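# Dispense one adhesive dot on every gold pad

## Task

Deposit a single dot of the dispenser's adhesive paste, roughly 110 microliters, on every gold pad printed on the plate; each dot must stay rounded rather than squashed and lie fully inside its pad. Beyond a small smear, no paste may end up anywhere else, the other pads included. The scrap strip beside the plate may be used for trial dots or to purge paste. Any paste still oozing from the tip or hanging from it in a long string afterwards will fall straight down, even from a height. Finish with the tip raised well clear above the plate and the robot moved out of the way.

## Robot and tools

Robot: one UR7e-type six-joint arm carrying a dispensing head instead of a gripper. A motor drives a plunger into a 55 ml barrel of paste; paste exits a plastic tip with a 3 mm opening. There is one arm, so every command is a single row.

Frames: the scene frame has its origin on the table top beneath the arm base, +z up, +y to the left when looking along +x. The base may be tilted relative to the table. The tool point is the centre of the tip's open end; its own +z axis points out of the tip (downward when dispensing). For the first 89 mm back from the tip along its z axis only the tip and barrel (about 28 mm wide) exist; further back the wrist camera block (on -y) and case (mostly -x) reach up to 100 mm sideways. With tilt of 30 degrees or less, only the tip can meet a flat surface.

Row format (used by both motion tools): 7 numbers, each in [-1, 1]: dx, dy, dz, rx, ry, rz, plunger. The first six are an offset, not a pose, expressed in the tool point's own axes. Scale: 1.0 equals 0.6 m for dx, dy, dz and 180 degrees for the rotation vector rx, ry, rz. Plunger: +1 drives forward at 640 ul/s of barrel volume, -1 retracts at that rate, values between scale linearly, and anything within 0.01 of 0 means stopped. Example: a plunger value of 0.61 gives about 393 ul/s.

execute_actions(actions): a list of actions run in sequence. Each action is a table of at most 15 rows; each row lasts one control step of 1/30 s, and if fewer than 15 rows are given the last one repeats to fill 15 steps, so an action is 0.5 s. Every row's offset is taken from the tool point's measured pose at the start of that action (for a call's first action, the last pose a result reported), never from the preceding row. The plunger acts only during actions; between actions it is treated as 0. An empty list just returns state and images. Per step, the commanded pose is clipped to within 100 mm and 16 degrees of the measured pose, and the arm then continues no further than that clipped pose, so long travel needs several actions. Position has priority over orientation if both cannot be met. Motion trails commands by about 0.17 s.

move(target, speed, blocking): target is one row as above, an offset from the pose in the latest result that shows one, in tool axes. The tool point follows a straight path lasting 0.5 to 10 s (cut short at 10 s). speed is top speed in m/s, 0.002 to 0.5, default 0.25; turning is limited to twice that in rad/s. The plunger value runs until the move ends. The path ignores obstacles; faster contact hits harder, and aiming past a surface presses harder. This arm is stiff, so even a small overshoot into something firm can trigger a fault. blocking=false returns after 0.5 s while motion continues; then only wait or stop are accepted until a result shows the move finished. The result adds a move: line (done, off_target, moving, held, fault) plus limits (paced = pose clipped; held = some steps blocked, after which the arm may speed up sharply) and distance to target.

wait(seconds): 0 to 10; lets time pass holding the last command, returns early if a running move ends. stop(): brakes a running move; needs stopping distance. zoom_image(camera, region): camera is cam_high or cam_low (both 672x504); region is [x0, y0, x1, y1] in pixels from the top-left, at most 504 by 504. read_manual(section): only "licences"; no motion. finished_scene(scene): pass the integer number of the current scene; irreversible, and the goal must already hold and keep holding.

Results: the state line gives end_effector_position (m) and end_effector_quat_wxyz in the scene frame, velocities, joint positions and torques, force_n and torque_nm at the tool point on its axes (n/a at first; force capped at 50 N per axis, noise up to about 2.4 N, a fixed offset usually within 4 N). A force z clearly lower than its free-air value means the tip is pressing a surface, whose height is then the tool point's height. Dispenser readings: left_ml (ml left by motor count; pressurised paste counts as already out), status ready / moving / empty / fault. "Hand target" is where the controller currently drives. "pose unreachable" means the clearance check altered or blocked the command. HELD marks held-back steps in step readings. Printed position may drift from the truth at long reach.

Paste behaviour: pressure must build before flow starts, so the first push (and the first after any retraction) delivers less than the plunger displaces. Pressure persists after the plunger stops, so paste keeps coming, even between actions. A modest retraction stops flow; a bigger one leaves a gap the next push must close first. Retraction never sucks anything in. Timing depends on the paste and fill level, which vary. At start the tip is full and the barrel unpressurised. Hold the tip about one bead diameter (or slightly less) above the surface; lower flattens the dot, touching blocks flow, higher makes a thin wandering thread. A tilted tip shifts where paste lands. After flow stops a thread links tip and dot; rise vertically until it breaks, since leaving sideways drags a string. Residue on the tip falls onto the next surface approached; paste extruded in the air eventually drops. A blocked tip stalls the motor (fault) until a pull-back is commanded; then release needs a much longer pull-back before lifting, or the stored paste gushes out.

Avoid: drops, slams, hard pushes. Contact torque at a joint's limit (138 N m for the three big joints, 25.7 N m for the wrists) or 150 N of outside force stops the arm for 10 s and cancels the rest of the call. Sustained loads heat motors: warning from 70 °C, brakes at 85 °C. Joint ranges: pan ±3.142, elbow 0 to 3.142, others ±6.283 rad.

Each tool is called after ">>>" as name(argument=value, ...) on one line, values as JSON.

## Session

>>> execute_actions(actions=[])

Scene clock: 0.00 s.
end_effector_position=(+0.4100, -0.0639, +0.2295) left_ml=33.1 status=ready force_n=(+2.0, +0.3, +2.7) torque_nm=(+0.42, -0.78, -0.12) end_effector_quat_wxyz=(-0.251, +0.609, +0.707, +0.256) end_effector_velocity=(+0.000, -0.000, +0.000) end_effector_angular_velocity=(-0.000, -0.001, -0.001)
Joint positions: [-0.34  -1.813  1.651 -1.407 -1.572 -1.91 ]
Joint velocities: [ 0.     0.    -0.001 -0.    -0.     0.   ]
Joint torques (N m, as the arm reports them, + toward a larger angle): no reading
Motor temperatures (°C, as the motors report them): [29 31 29 34 35 34]
Hand target: +0.410, -0.064, +0.229; -0.251, +0.609, +0.707, +0.256

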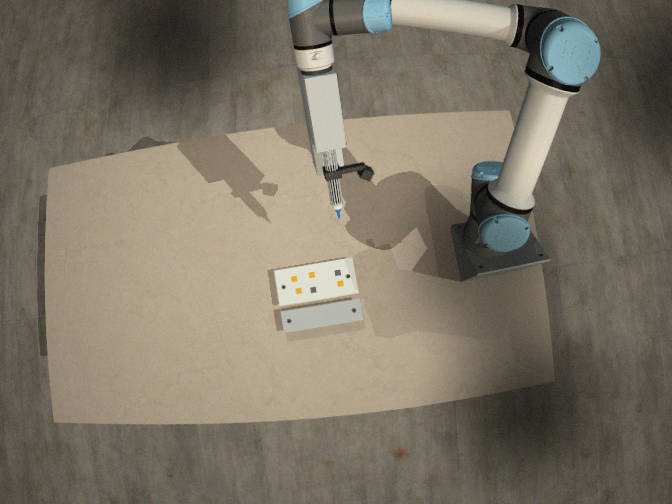

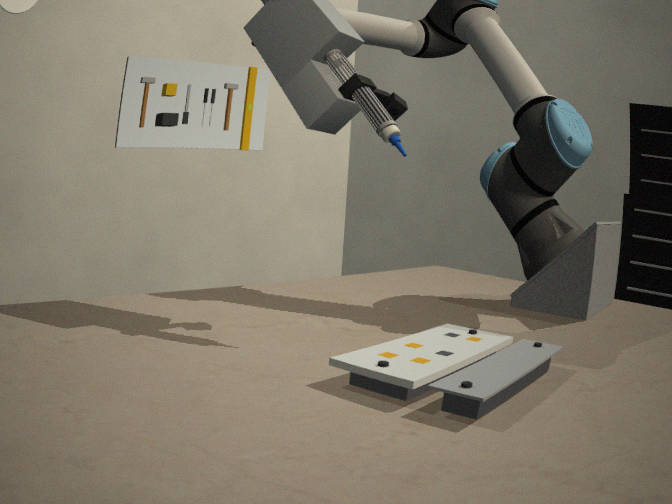

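>>> move(target=[0,0,0,0.0196,-0.233,0,0], speed=0.4)

Scene clock: 3.03 s.
end_effector_position=(+0.4104, -0.0640, +0.2299) left_ml=33.1 status=ready force_n=(-0.5, -0.2, +1.6) torque_nm=(+0.05, -0.03, +0.16) end_effector_quat_wxyz=(+0.001, +0.653, +0.758, +0.001) end_effector_velocity=(-0.001, +0.000, -0.001) end_effector_angular_velocity=(-0.015, +0.007, -0.002)
Joint positions: [ 0.37  -1.495  1.576 -1.276 -2.218 -1.074]
Joint velocities: [ 0.006  0.015 -0.008  0.017 -0.005  0.021]
Joint torques (N m, as the arm reports them, + toward a larger angle): [ 19.67   3.86 -32.54  -1.36  -1.3    1.91]
Motor temperatures (°C, as the motors report them): [29 31 29 34 35 34]
Hand target: +0.410, -0.064, +0.230; +0.001, +0.653, +0.757, +0.000
Off the commanded pose: 0.001 m, 0 deg.
move: done

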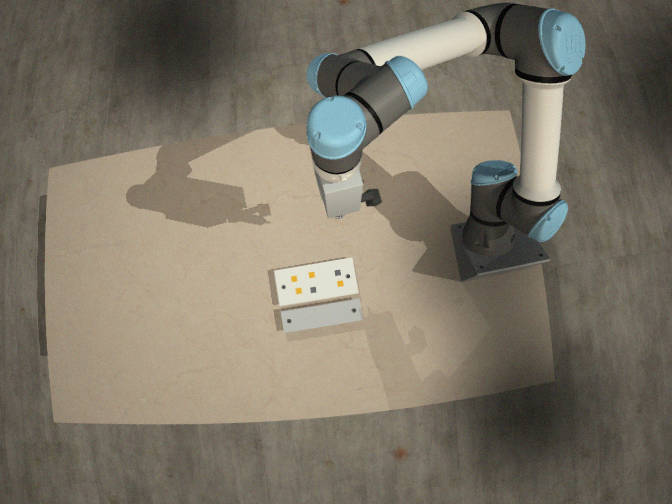

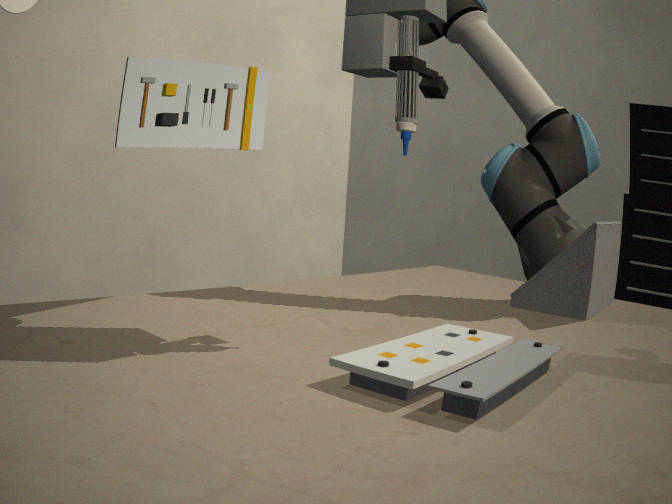

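>>> move(target=[0.379,0.175,0.217,0,0,0,0], speed=0.4)

Scene clock: 5.90 s.
end_effector_position=(+0.4803, +0.1763, +0.1004) left_ml=33.1 status=ready force_n=(-0.2, +0.0, +3.8) torque_nm=(+0.03, -0.07, +0.23) end_effector_quat_wxyz=(+0.001, +0.653, +0.758, +0.001) end_effector_velocity=(+0.001, +0.002, -0.001) end_effector_angular_velocity=(-0.000, -0.000, +0.001)
Joint positions: [ 0.435 -1.015  1.607 -1.743 -2.192 -0.999]
Joint velocities: [ 0.001  0.006 -0.003 -0.002 -0.    -0.   ]
Joint torques (N m, as the arm reports them, + toward a larger angle): [ 12.65 -11.32 -31.65  -3.54  -1.51  -2.27]
Motor temperatures (°C, as the motors report them): [29 31 29 34 35 34]
Hand target: +0.480, +0.177, +0.100; +0.001, +0.653, +0.758, +0.001
Off the commanded pose: 0.001 m, 0 deg.
move: done

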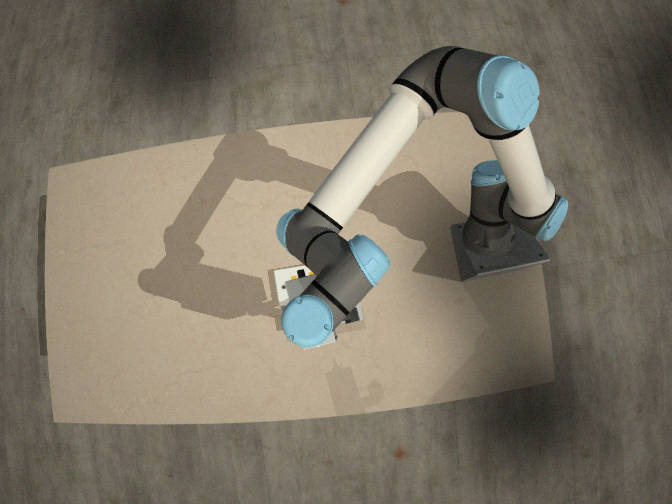

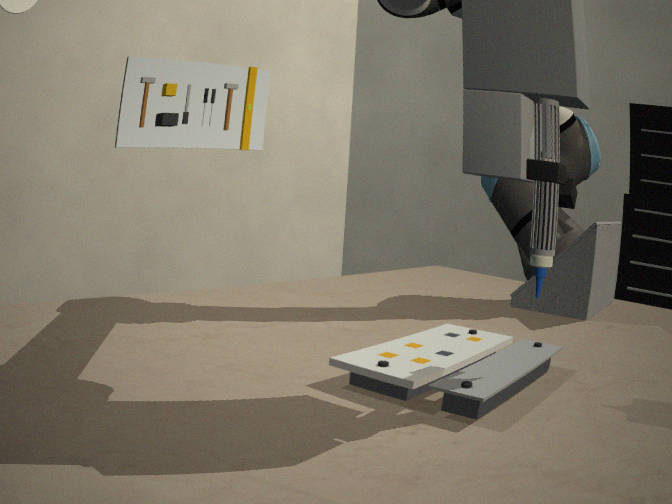

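>>> move(target=[0,0,0.075,0,0,0,0], speed=0.1)

>>> zoom_image(camera="cam_low", region=[300, 250, 620, 450])

Scene clock: 8.73 s.
end_effector_position=(+0.4803, +0.1763, +0.0557) left_ml=33.1 status=ready force_n=(-1.4, -1.8, +3.3) torque_nm=(-0.44, +0.45, +0.11) end_effector_quat_wxyz=(+0.001, +0.653, +0.758, +0.001) end_effector_velocity=(+0.000, +0.000, -0.003) end_effector_angular_velocity=(+0.001, -0.000, +0.000)
Joint positions: [ 0.393 -1.004  1.702 -1.876 -2.209 -1.047]
Joint velocities: [-0.003  0.001  0.006 -0.01  -0.001 -0.004]
Joint torques (N m, as the arm reports them, + toward a larger angle): [ 15.24 -11.74 -11.05  -3.58  -1.52  -2.7 ]
Motor temperatures (°C, as the motors report them): [29 31 29 34 35 34]
Hand target: +0.480, +0.176, +0.055; +0.001, +0.653, +0.758, +0.001
Off the commanded pose: 0.000 m, 0 deg.
move: done

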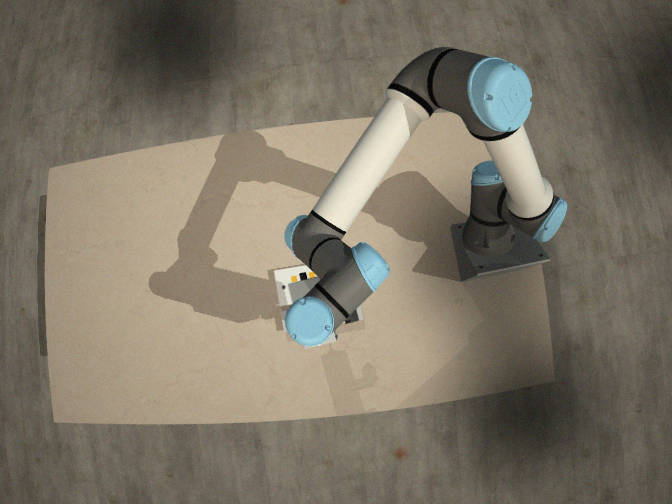

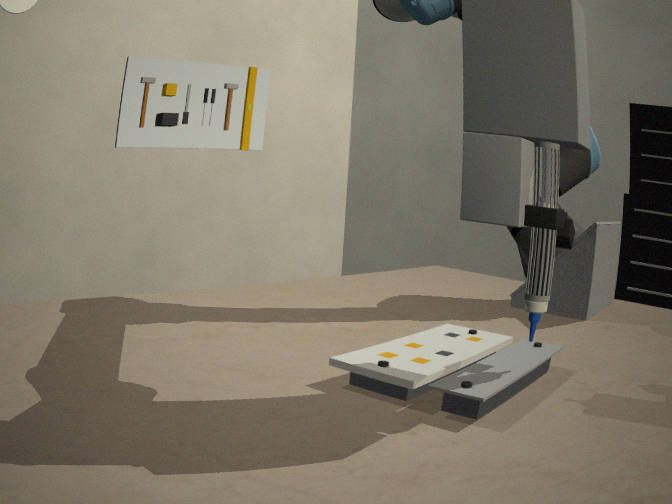

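Region (300, 250, 620, 450) of cam_low's 672x504 image, scaled by 1.575, with more detail than that image has; it fills the top 315 rows of this view, and the rest is white.

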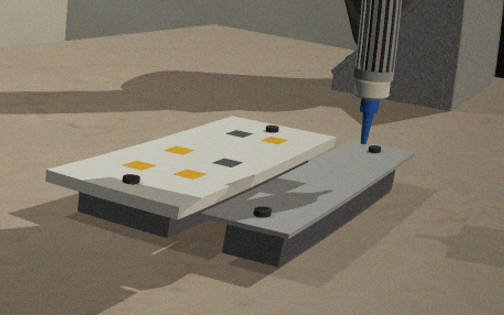

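>>> execute_actions(actions=[[[0,0,-0.025,0,0,0,0]],[[0.002,0.068,0,0,0,0,0]]])

Scene clock: 11.27 s.
end_effector_position=(+0.5188, +0.1831, +0.0703) left_ml=33.1 status=ready force_n=(-1.2, -0.5, +5.5) torque_nm=(+0.07, +0.43, +0.12) end_effector_quat_wxyz=(+0.001, +0.653, +0.758, +0.001) end_effector_velocity=(+0.013, +0.003, -0.000) end_effector_angular_velocity=(-0.002, +0.004, -0.000)
Joint positions: [ 0.384 -0.943  1.57  -1.813 -2.212 -1.058]
Joint velocities: [-0.007  0.028 -0.044  0.016 -0.002 -0.005]
Joint torques (N m, as the arm reports them, + toward a larger angle): [ 15.42 -15.65 -30.47  -1.18  -1.79  -2.86]
Motor temperatures (°C, as the motors report them): [29 31 29 34 35 34]
Hand target: +0.520, +0.184, +0.070; +0.001, +0.653, +0.758, +0.001
Off the commanded pose: 0.002 m, 0 deg.
Step readings (end_effector_position; steps 1 to 15: 1st action; 16 to 30: 2nd action):
0: (+0.4803, +0.1763, +0.0554)
1: (+0.4803, +0.1763, +0.0554)
2: (+0.4804, +0.1764, +0.0567)
4: (+0.4804, +0.1764, +0.0616)
8: (+0.4803, +0.1763, +0.0674)
15: (+0.4802, +0.1763, +0.0702)
16: (+0.4803, +0.1763, +0.0703)
17: (+0.4819, +0.1762, +0.0697)
19: (+0.4941, +0.1781, +0.0696)
23: (+0.5106, +0.1812, +0.0703)
30: end_effector_position above

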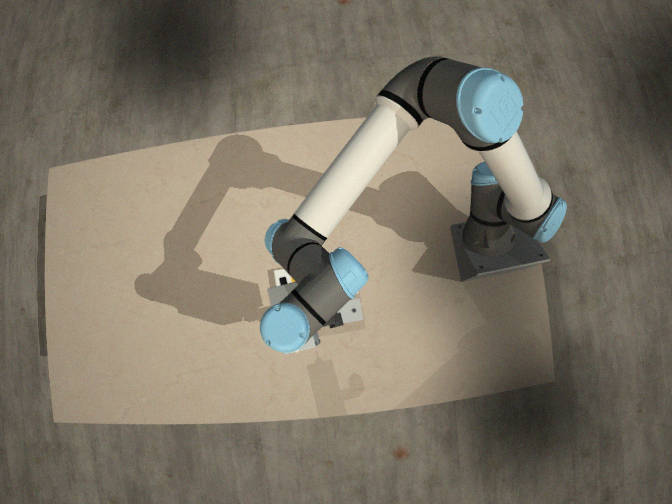

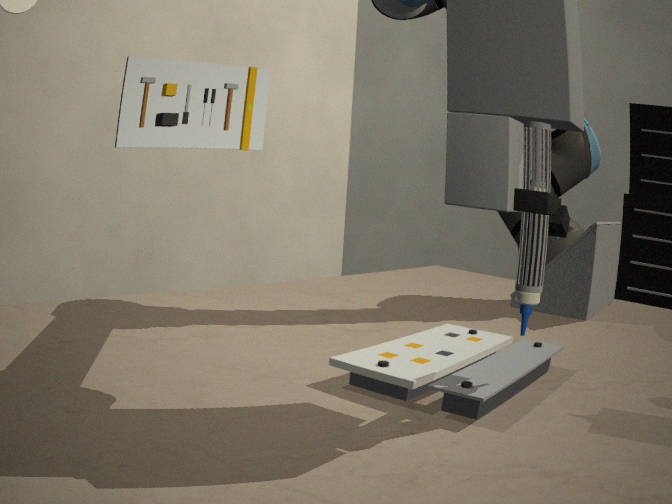

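>>> move(target=[-0.0667,0,0,0,0,0,0], speed=0.15)

Scene clock: 15.13 s.
end_effector_position=(+0.5247, +0.1439, +0.0702) left_ml=33.1 status=ready force_n=(+0.0, -0.4, +0.0) torque_nm=(+0.08, +0.07, +0.13) end_effector_quat_wxyz=(+0.001, +0.653, +0.758, +0.001) end_effector_velocity=(+0.000, -0.002, +0.000) end_effector_angular_velocity=(+0.000, -0.001, +0.001)
Joint positions: [ 0.341 -1.006  1.607 -1.817 -2.228 -1.109]
Joint velocities: [-0.002 -0.005  0.003 -0.001 -0.001 -0.004]
Joint torques (N m, as the arm reports them, + toward a larger angle): [ 14.53 -35.82 -10.99  -3.6   -1.64  -2.41]
Motor temperatures (°C, as the motors report them): [29 31 29 34 35 34]
Hand target: +0.525, +0.144, +0.070; +0.001, +0.653, +0.758, +0.001
Off the commanded pose: 0.000 m, 0 deg.
move: done

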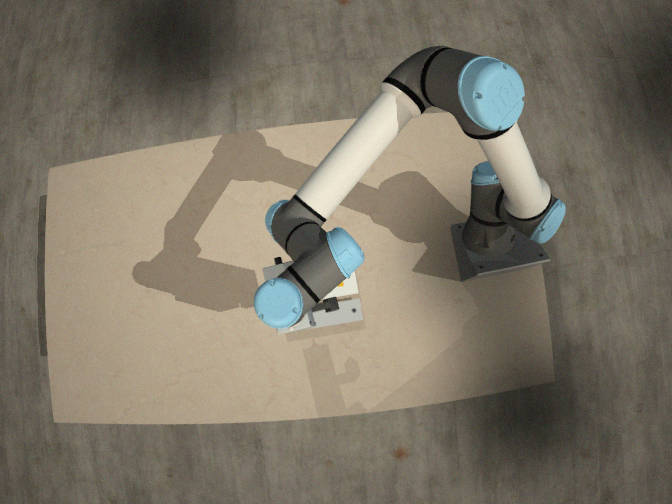

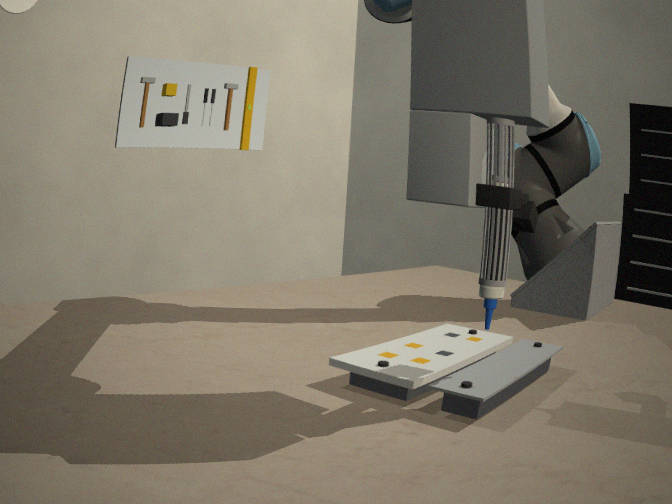

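>>> move(target=[0.0165,0.0025,0.0333,0,0,0,0], speed=0.05)

>>> zoom_image(camera="cam_low", region=[400, 300, 580, 420])

Scene clock: 19.07 s.
end_effector_position=(+0.5247, +0.1538, +0.0506) left_ml=33.1 status=ready force_n=(-0.8, -2.1, +2.0) torque_nm=(-0.68, +0.17, -0.09) end_effector_quat_wxyz=(+0.001, +0.653, +0.758, +0.001) end_effector_velocity=(-0.000, +0.001, -0.002) end_effector_angular_velocity=(-0.000, -0.000, +0.002)
Joint positions: [ 0.332 -0.982  1.634 -1.875 -2.231 -1.119]
Joint velocities: [-0.     0.003  0.003 -0.007 -0.    -0.002]
Joint torques (N m, as the arm reports them, + toward a larger angle): [ 14.72 -14.85 -12.04  -3.71  -1.57  -2.63]
Motor temperatures (°C, as the motors report them): [29 31 29 34 35 34]
Hand target: +0.525, +0.154, +0.050; +0.001, +0.653, +0.758, +0.001
Off the commanded pose: 0.000 m, 0 deg.
move: done

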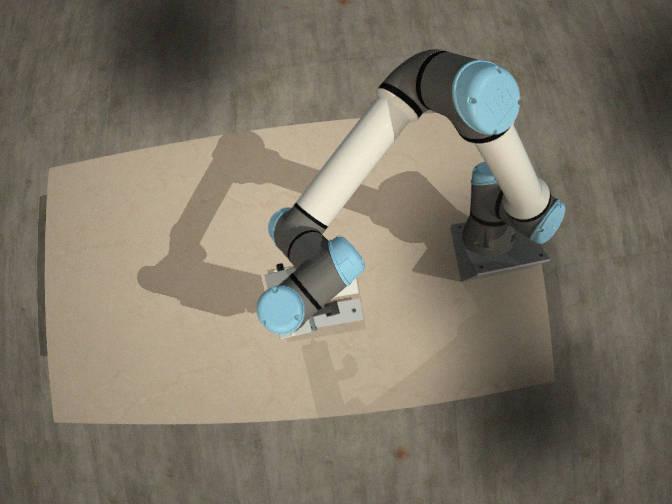

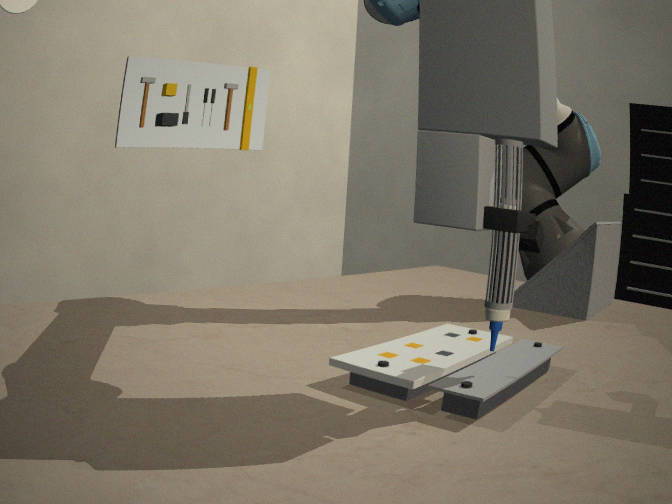

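Region (400, 300, 580, 420) of cam_low's 672x504 image, scaled by 2.800, with more detail than that image has.

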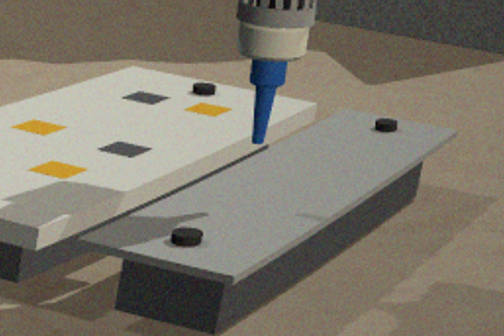

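>>> move(target=[0,0,0.0175,0,0,0,0], speed=0.03)

>>> zoom_image(camera="cam_low", region=[400, 300, 580, 420])

Scene clock: 20.13 s.
end_effector_position=(+0.5247, +0.1538, +0.0404) left_ml=33.1 status=ready force_n=(-1.8, -0.7, +0.1) torque_nm=(-0.21, +0.63, +0.10) end_effector_quat_wxyz=(+0.001, +0.653, +0.758, +0.001) end_effector_velocity=(-0.000, +0.000, -0.002) end_effector_angular_velocity=(+0.000, -0.001, +0.001)
Joint positions: [ 0.322 -0.978  1.654 -1.905 -2.234 -1.13 ]
Joint velocities: [-0.002  0.001  0.005 -0.008 -0.001 -0.004]
Joint torques (N m, as the arm reports them, + toward a larger angle): [ 17.62 -15.1   -9.37  -3.24  -1.53  -2.03]
Motor temperatures (°C, as the motors report them): [29 31 29 34 35 34]
Hand target: +0.525, +0.154, +0.040; +0.001, +0.653, +0.758, +0.001
Off the commanded pose: 0.000 m, 0 deg.
move: done

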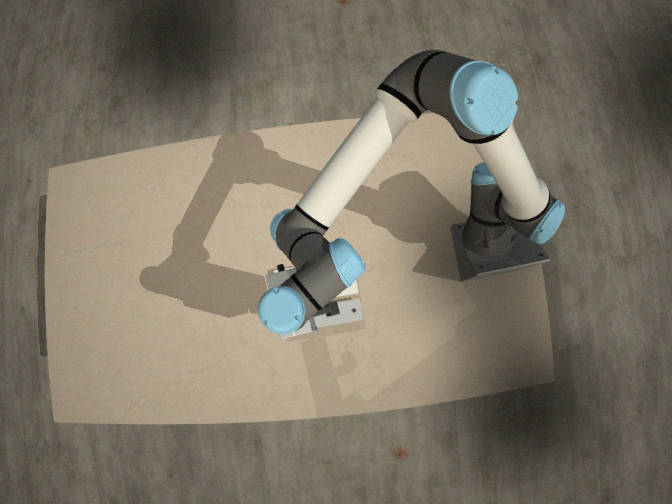

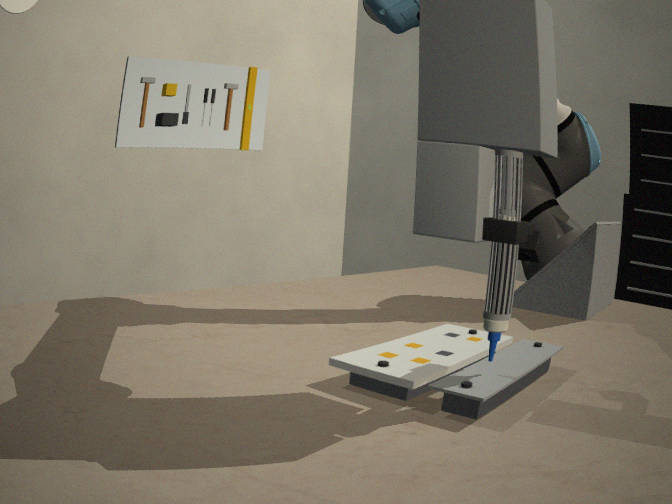

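Region (400, 300, 580, 420) of cam_low's 672x504 image, scaled by 2.800, with more detail than that image has.

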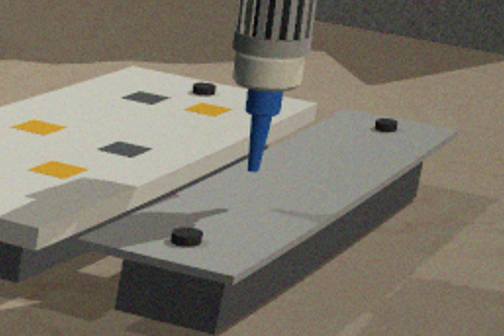

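>>> move(target=[0,0,0.01,0,0,0,0], speed=0.02)

>>> zoom_image(camera="cam_low", region=[440, 330, 530, 390])

Scene clock: 21.40 s.
end_effector_position=(+0.5247, +0.1538, +0.0348) left_ml=33.1 status=ready force_n=(-1.0, -1.5, +3.9) torque_nm=(-0.43, +0.30, -0.02) end_effector_quat_wxyz=(+0.001, +0.653, +0.758, +0.001) end_effector_velocity=(-0.000, -0.001, -0.004) end_effector_angular_velocity=(-0.000, +0.001, -0.001)
Joint positions: [ 0.317 -0.976  1.664 -1.922 -2.236 -1.137]
Joint velocities: [-0.004  0.001  0.006 -0.009 -0.001 -0.004]
Joint torques (N m, as the arm reports them, + toward a larger angle): [ 13.12 -12.93 -11.26  -3.41  -1.82  -2.89]
Motor temperatures (°C, as the motors report them): [29 31 29 34 35 34]
Hand target: +0.525, +0.154, +0.034; +0.001, +0.653, +0.758, +0.001
Off the commanded pose: 0.000 m, 0 deg.
move: done

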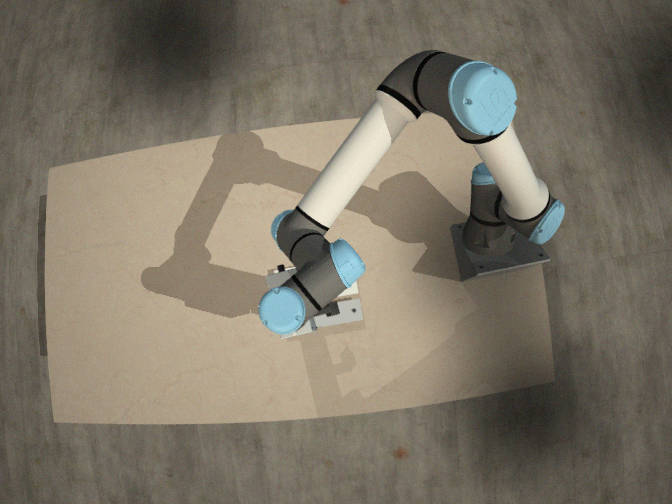

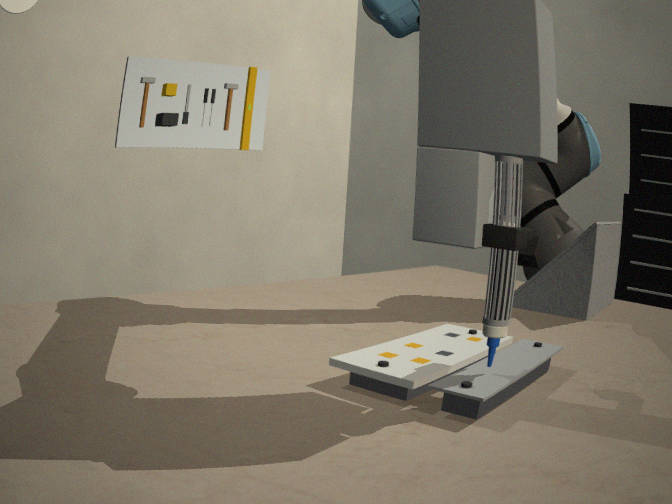

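Region (440, 330, 530, 390) of cam_low's 672x504 image, scaled by 5.600, with more detail than that image has.

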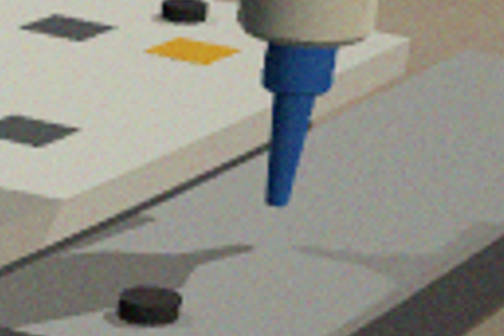

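>>> execute_actions(actions=[[[0,0,0,0,0,0,0.5]],[[0,0,0,0,0,0,-0.3]]])

>>> zoom_image(camera="cam_low", region=[440, 330, 530, 390])

Scene clock: 22.93 s.
end_effector_position=(+0.5247, +0.1538, +0.0347) left_ml=33.0 status=moving force_n=(-3.0, +0.1, +1.1) torque_nm=(+0.19, +1.14, +0.08) end_effector_quat_wxyz=(+0.001, +0.653, +0.758, +0.001) end_effector_velocity=(+0.000, -0.000, -0.000) end_effector_angular_velocity=(-0.000, +0.000, +0.000)
Joint positions: [ 0.317 -0.975  1.664 -1.922 -2.236 -1.137]
Joint velocities: [-0.     0.     0.    -0.    -0.    -0.001]
Joint torques (N m, as the arm reports them, + toward a larger angle): [ 30.42 -27.52 -28.22  -1.47   1.38   2.01]
Motor temperatures (°C, as the motors report them): [29 31 29 34 35 34]
Hand target: +0.525, +0.154, +0.035; +0.001, +0.653, +0.758, +0.001
Off the commanded pose: 0.000 m, 0 deg.
Step readings (end_effector_position; steps 1 to 15: 1st action; 16 to 30: 2nd action):
0: (+0.5247, +0.1538, +0.0344)
1: (+0.5247, +0.1538, +0.0344)
2: (+0.5247, +0.1538, +0.0344)
4: (+0.5246, +0.1538, +0.0344)
8: (+0.5246, +0.1537, +0.0345)
15: (+0.5247, +0.1538, +0.0347)
16: (+0.5247, +0.1538, +0.0347)
17: (+0.5247, +0.1538, +0.0347)
19: (+0.5247, +0.1538, +0.0347)
23: (+0.5247, +0.1538, +0.0347)
30: end_effector_position above

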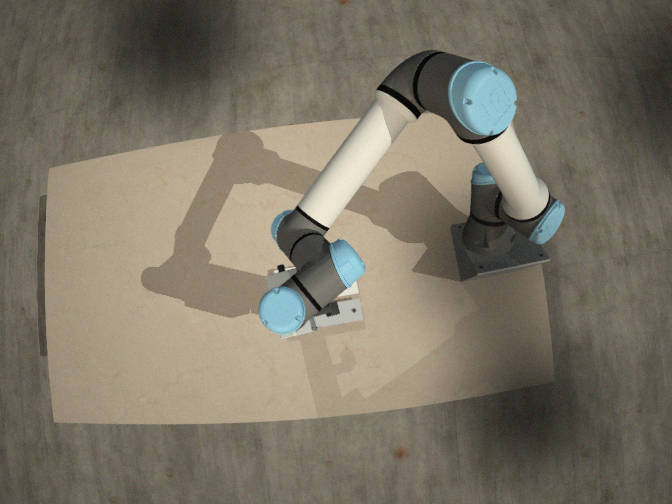

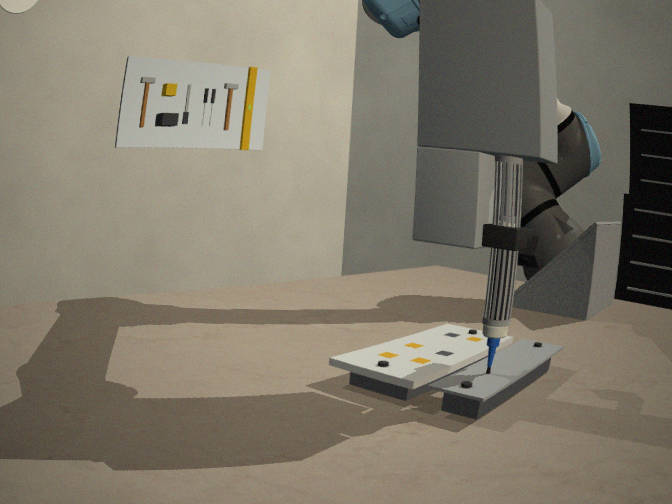

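Region (440, 330, 530, 390) of cam_low's 672x504 image, scaled by 5.600, with more detail than that image has.

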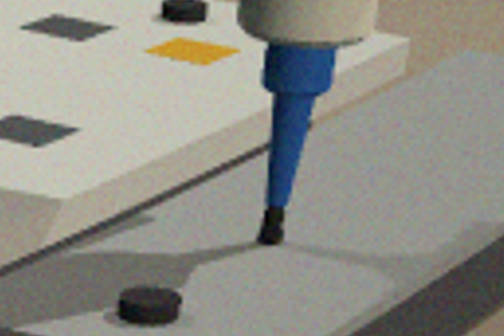

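>>> execute_actions(actions=[[[0,0,0,0,0,0,0.5]],[[0,0,0,0,0,0,-0.3]]])

>>> zoom_image(camera="cam_low", region=[440, 330, 530, 390])

Scene clock: 24.43 s.
end_effector_position=(+0.5247, +0.1538, +0.0347) left_ml=33.0 status=moving force_n=(+1.5, -2.0, +3.9) torque_nm=(-0.60, -0.57, +0.15) end_effector_quat_wxyz=(+0.001, +0.653, +0.758, +0.001) end_effector_velocity=(-0.000, +0.000, +0.000) end_effector_angular_velocity=(-0.000, -0.000, +0.000)
Joint positions: [ 0.317 -0.975  1.664 -1.922 -2.236 -1.137]
Joint velocities: [ 0.  0. -0.  0.  0.  0.]
Joint torques (N m, as the arm reports them, + toward a larger angle): [ 28.66 -28.16 -25.82  -1.94   1.52   1.56]
Motor temperatures (°C, as the motors report them): [29 31 29 34 35 34]
Hand target: +0.525, +0.154, +0.035; +0.001, +0.653, +0.758, +0.001
Off the commanded pose: 0.000 m, 0 deg.
Step readings (end_effector_position; steps 1 to 15: 1st action; 16 to 30: 2nd action):
0: (+0.5247, +0.1538, +0.0347)
1: (+0.5247, +0.1538, +0.0347)
2: (+0.5247, +0.1538, +0.0347)
4: (+0.5247, +0.1538, +0.0347)
8: (+0.5247, +0.1538, +0.0347)
15: (+0.5247, +0.1538, +0.0347)
16: (+0.5247, +0.1538, +0.0347)
17: (+0.5247, +0.1538, +0.0347)
19: (+0.5247, +0.1538, +0.0347)
23: (+0.5247, +0.1538, +0.0347)
30: end_effector_position above

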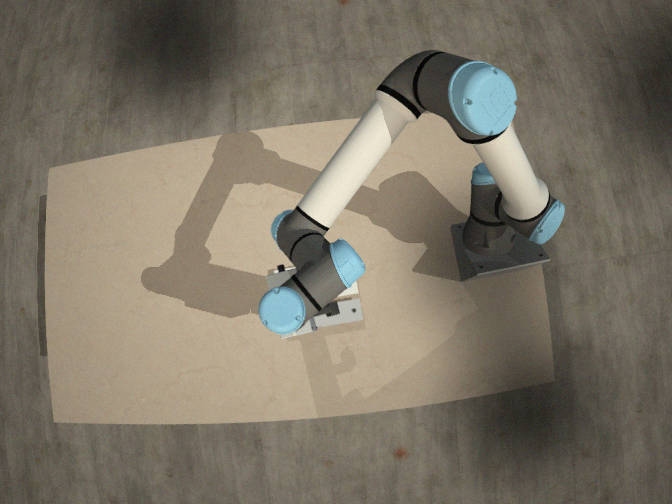

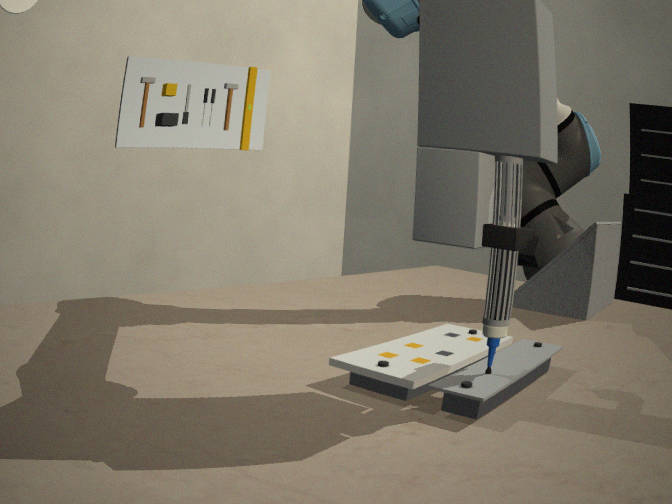

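Region (440, 330, 530, 390) of cam_low's 672x504 image, scaled by 5.600, with more detail than that image has.

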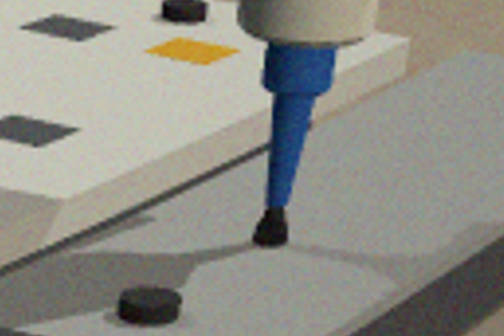

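>>> move(target=[0,0,-0.03,0,0,0,0], speed=0.03)

>>> zoom_image(camera="cam_low", region=[440, 320, 530, 380])

Scene clock: 25.90 s.
end_effector_position=(+0.5247, +0.1538, +0.0523) left_ml=33.0 status=ready force_n=(-1.5, +0.5, +1.8) torque_nm=(+0.32, +0.56, -0.05) end_effector_quat_wxyz=(+0.001, +0.653, +0.758, +0.001) end_effector_velocity=(+0.000, +0.001, +0.003) end_effector_angular_velocity=(-0.000, -0.000, +0.001)
Joint positions: [ 0.334 -0.983  1.63  -1.869 -2.23  -1.117]
Joint velocities: [ 0.004  0.    -0.007  0.009  0.001  0.003]
Joint torques (N m, as the arm reports them, + toward a larger angle): [ 31.27 -35.76 -32.21  -1.14   1.55   2.24]
Motor temperatures (°C, as the motors report them): [29 31 29 34 35 34]
Hand target: +0.525, +0.154, +0.053; +0.001, +0.653, +0.758, +0.001
Off the commanded pose: 0.000 m, 0 deg.
move: done

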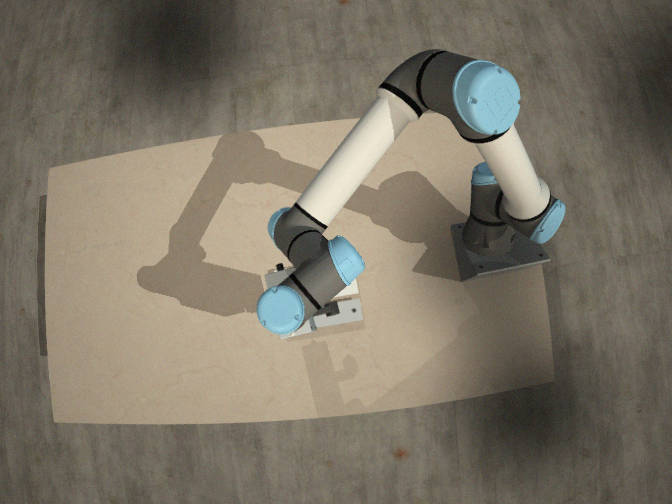

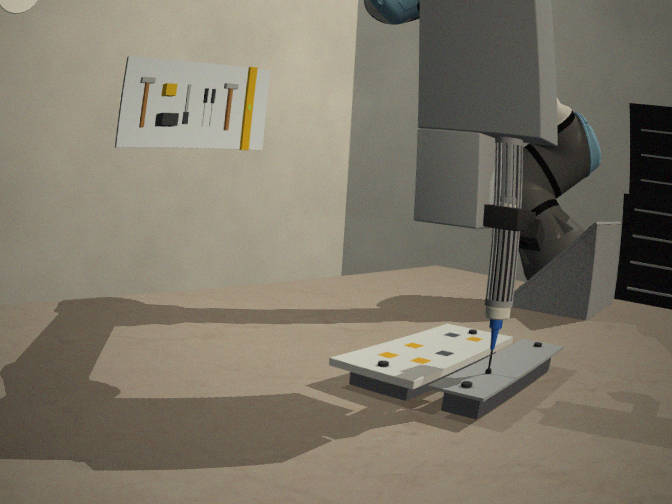

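Region (440, 320, 530, 380) of cam_low's 672x504 image, scaled by 5.600, with more detail than that image has.

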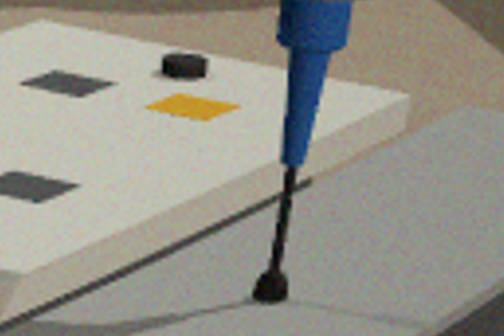

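Stringy. Lift further.

>>> move(target=[0,0,-0.04,0,0,0,0], speed=0.04)

>>> zoom_image(camera="cam_low", region=[420, 280, 560, 390])

Scene clock: 27.13 s.
end_effector_position=(+0.5246, +0.1537, +0.0759) left_ml=33.0 status=ready force_n=(-2.2, -0.3, +5.3) torque_nm=(+0.08, +0.81, -0.04) end_effector_quat_wxyz=(+0.001, +0.653, +0.758, +0.001) end_effector_velocity=(+0.000, -0.000, +0.002) end_effector_angular_velocity=(-0.000, +0.001, -0.000)
Joint positions: [ 0.356 -0.989  1.583 -1.798 -2.223 -1.091]
Joint velocities: [ 0.002  0.    -0.006  0.009  0.001  0.004]
Joint torques (N m, as the arm reports them, + toward a larger angle): [ 32.88 -35.62 -31.14  -1.18   1.67   1.84]
Motor temperatures (°C, as the motors report them): [29 31 29 34 35 34]
Hand target: +0.525, +0.154, +0.076; +0.001, +0.653, +0.758, +0.001
Off the commanded pose: 0.000 m, 0 deg.
move: done

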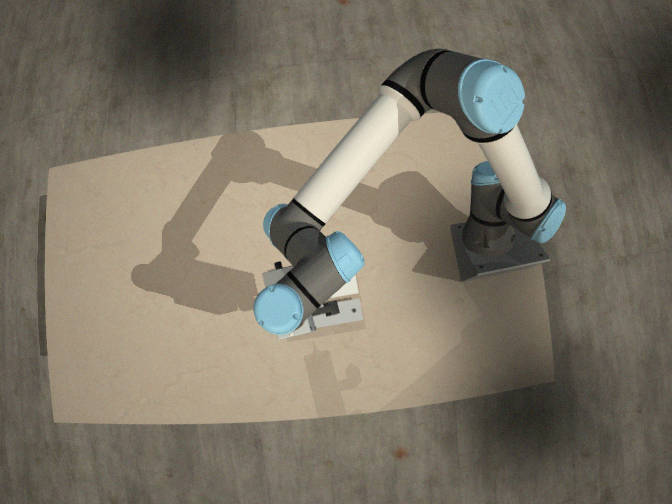

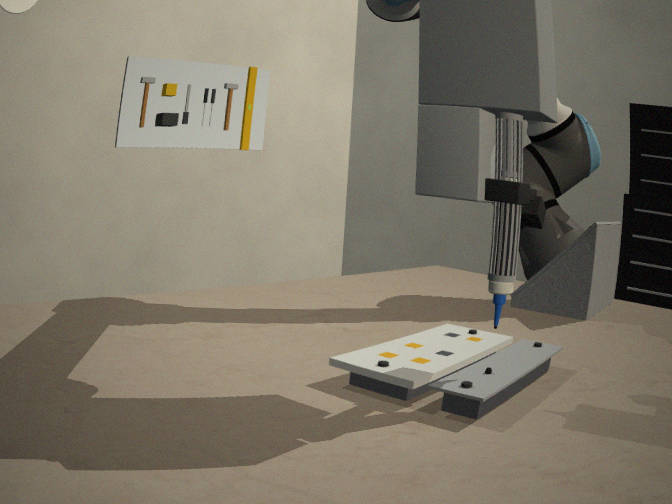

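Region (420, 280, 560, 390) of cam_low's 672x504 image, scaled by 3.600, with more detail than that image has; it fills the top 396 rows of this view, and the rest is white.

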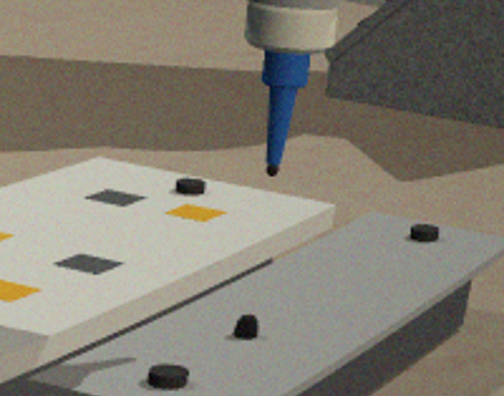

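>>> move(target=[-0.1653,-0.03,0,0,0,0,0], speed=0.2)

>>> move(target=[0,0,0.06,0,0,0,0], speed=0.05)

>>> zoom_image(camera="cam_low", region=[320, 300, 520, 400])

Scene clock: 29.33 s.
end_effector_position=(+0.5216, +0.0534, +0.0757) left_ml=33.0 status=ready force_n=(-1.4, -1.0, +2.3) torque_nm=(-0.09, +0.48, +0.07) end_effector_quat_wxyz=(+0.001, +0.653, +0.758, +0.001) end_effector_velocity=(+0.001, -0.002, +0.001) end_effector_angular_velocity=(+0.001, -0.002, -0.001)
Joint positions: [ 0.252 -1.171  1.694 -1.806 -2.256 -1.216]
Joint velocities: [-0.002 -0.006  0.003 -0.002 -0.001 -0.004]
Joint torques (N m, as the arm reports them, + toward a larger angle): [ 12.88 -29.48 -10.46  -3.65  -1.53  -3.04]
Motor temperatures (°C, as the motors report them): [29 31 29 34 35 34]
Hand target: +0.522, +0.053, +0.076; +0.001, +0.653, +0.758, +0.001
Off the commanded pose: 0.000 m, 0 deg.
move: done

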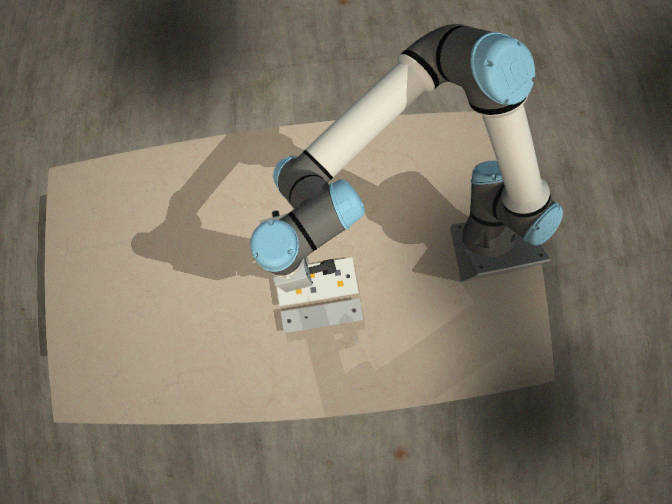

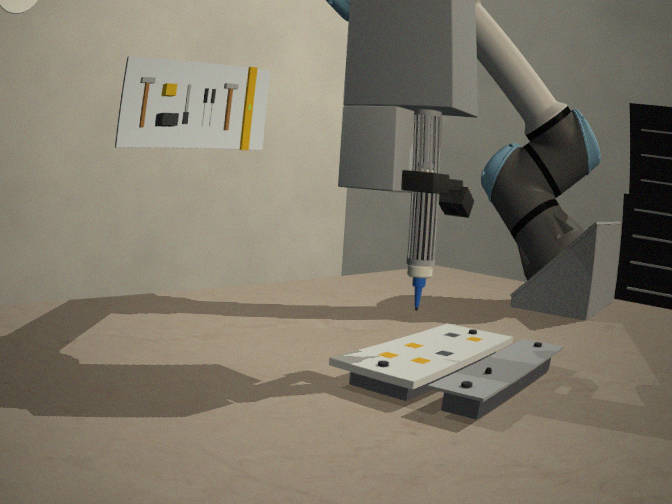

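Scene clock: 30.50 s.
end_effector_position=(+0.5215, +0.0534, +0.0401) left_ml=33.0 status=ready force_n=(+0.2, +0.9, +4.7) torque_nm=(+0.54, +0.02, +0.20) end_effector_quat_wxyz=(+0.001, +0.653, +0.758, +0.001) end_effector_velocity=(-0.000, -0.000, -0.003) end_effector_angular_velocity=(+0.000, -0.000, +0.000)
Joint positions: [ 0.214 -1.16   1.766 -1.919 -2.266 -1.263]
Joint velocities: [-0.004  0.001  0.007 -0.011 -0.001 -0.005]
Joint torques (N m, as the arm reports them, + toward a larger angle): [14.   -9.27 -9.87 -3.94 -1.51 -2.35]
Motor temperatures (°C, as the motors report them): [29 31 29 34 35 34]
Hand target: +0.522, +0.053, +0.040; +0.001, +0.653, +0.758, +0.001
Off the commanded pose: 0.000 m, 0 deg.
move: done

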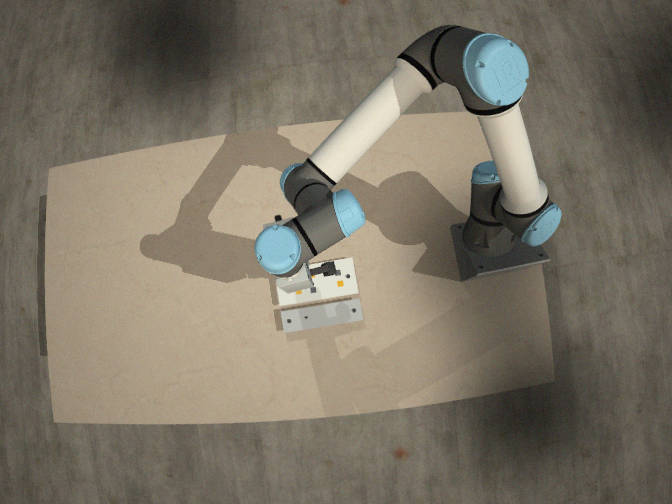

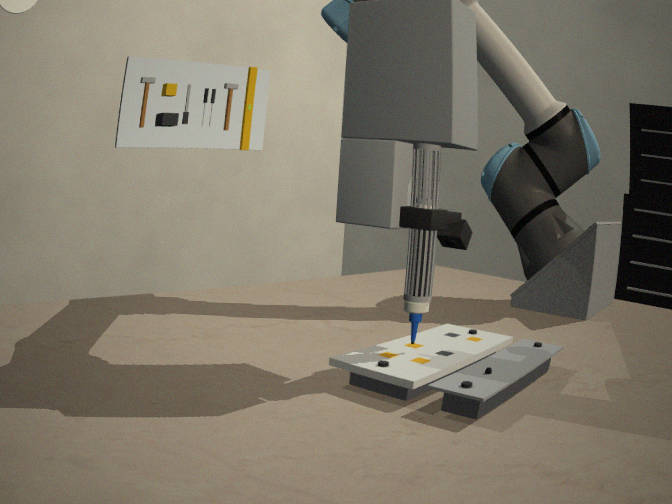

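Region (320, 300, 520, 400) of cam_low's 672x504 image, scaled by 2.520, with more detail than that image has.

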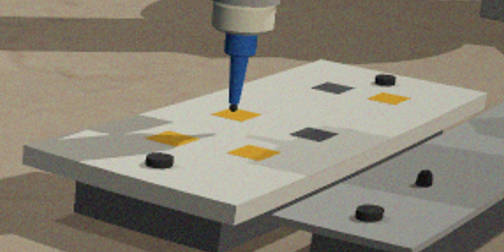

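>>> move(target=[-0.0133,-0.0172,0.0085,0,0,0,0], speed=0.04)

>>> zoom_image(camera="cam_low", region=[370, 320, 460, 380])

Scene clock: 31.90 s.
end_effector_position=(+0.5127, +0.0442, +0.0351) left_ml=33.0 status=ready force_n=(-1.0, -4.4, +3.5) torque_nm=(-1.47, +0.48, +0.08) end_effector_quat_wxyz=(+0.001, +0.653, +0.758, +0.001) end_effector_velocity=(-0.002, -0.002, -0.001) end_effector_angular_velocity=(-0.000, +0.000, +0.001)
Joint positions: [ 0.202 -1.188  1.805 -1.939 -2.269 -1.278]
Joint velocities: [-0.003 -0.006  0.008 -0.003 -0.001 -0.004]
Joint torques (N m, as the arm reports them, + toward a larger angle): [ 12.78 -31.09  -9.28  -4.04  -1.56  -2.84]
Motor temperatures (°C, as the motors report them): [29 31 29 34 35 34]
Hand target: +0.513, +0.044, +0.035; +0.001, +0.653, +0.758, +0.001
Off the commanded pose: 0.000 m, 0 deg.
move: done

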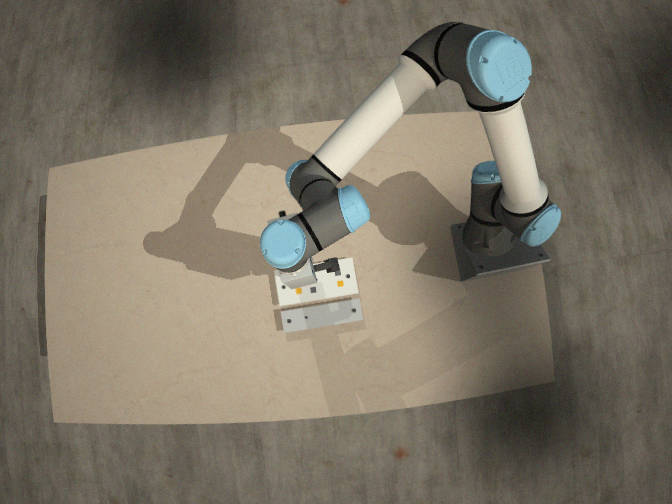

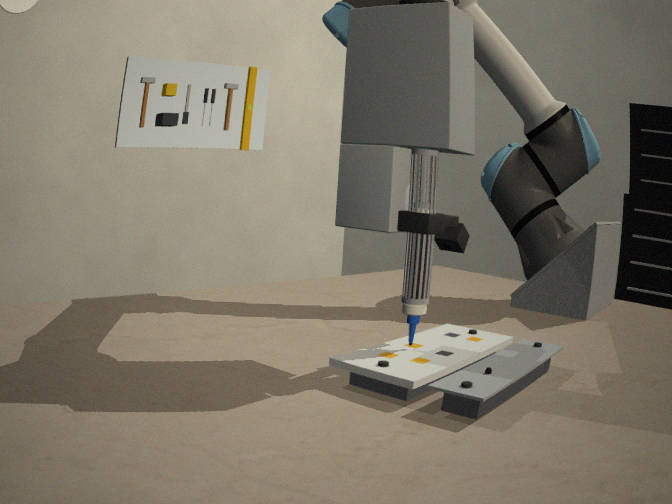

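Region (370, 320, 460, 380) of cam_low's 672x504 image, scaled by 5.600, with more detail than that image has.

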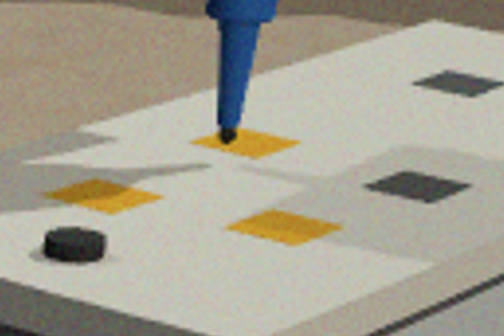

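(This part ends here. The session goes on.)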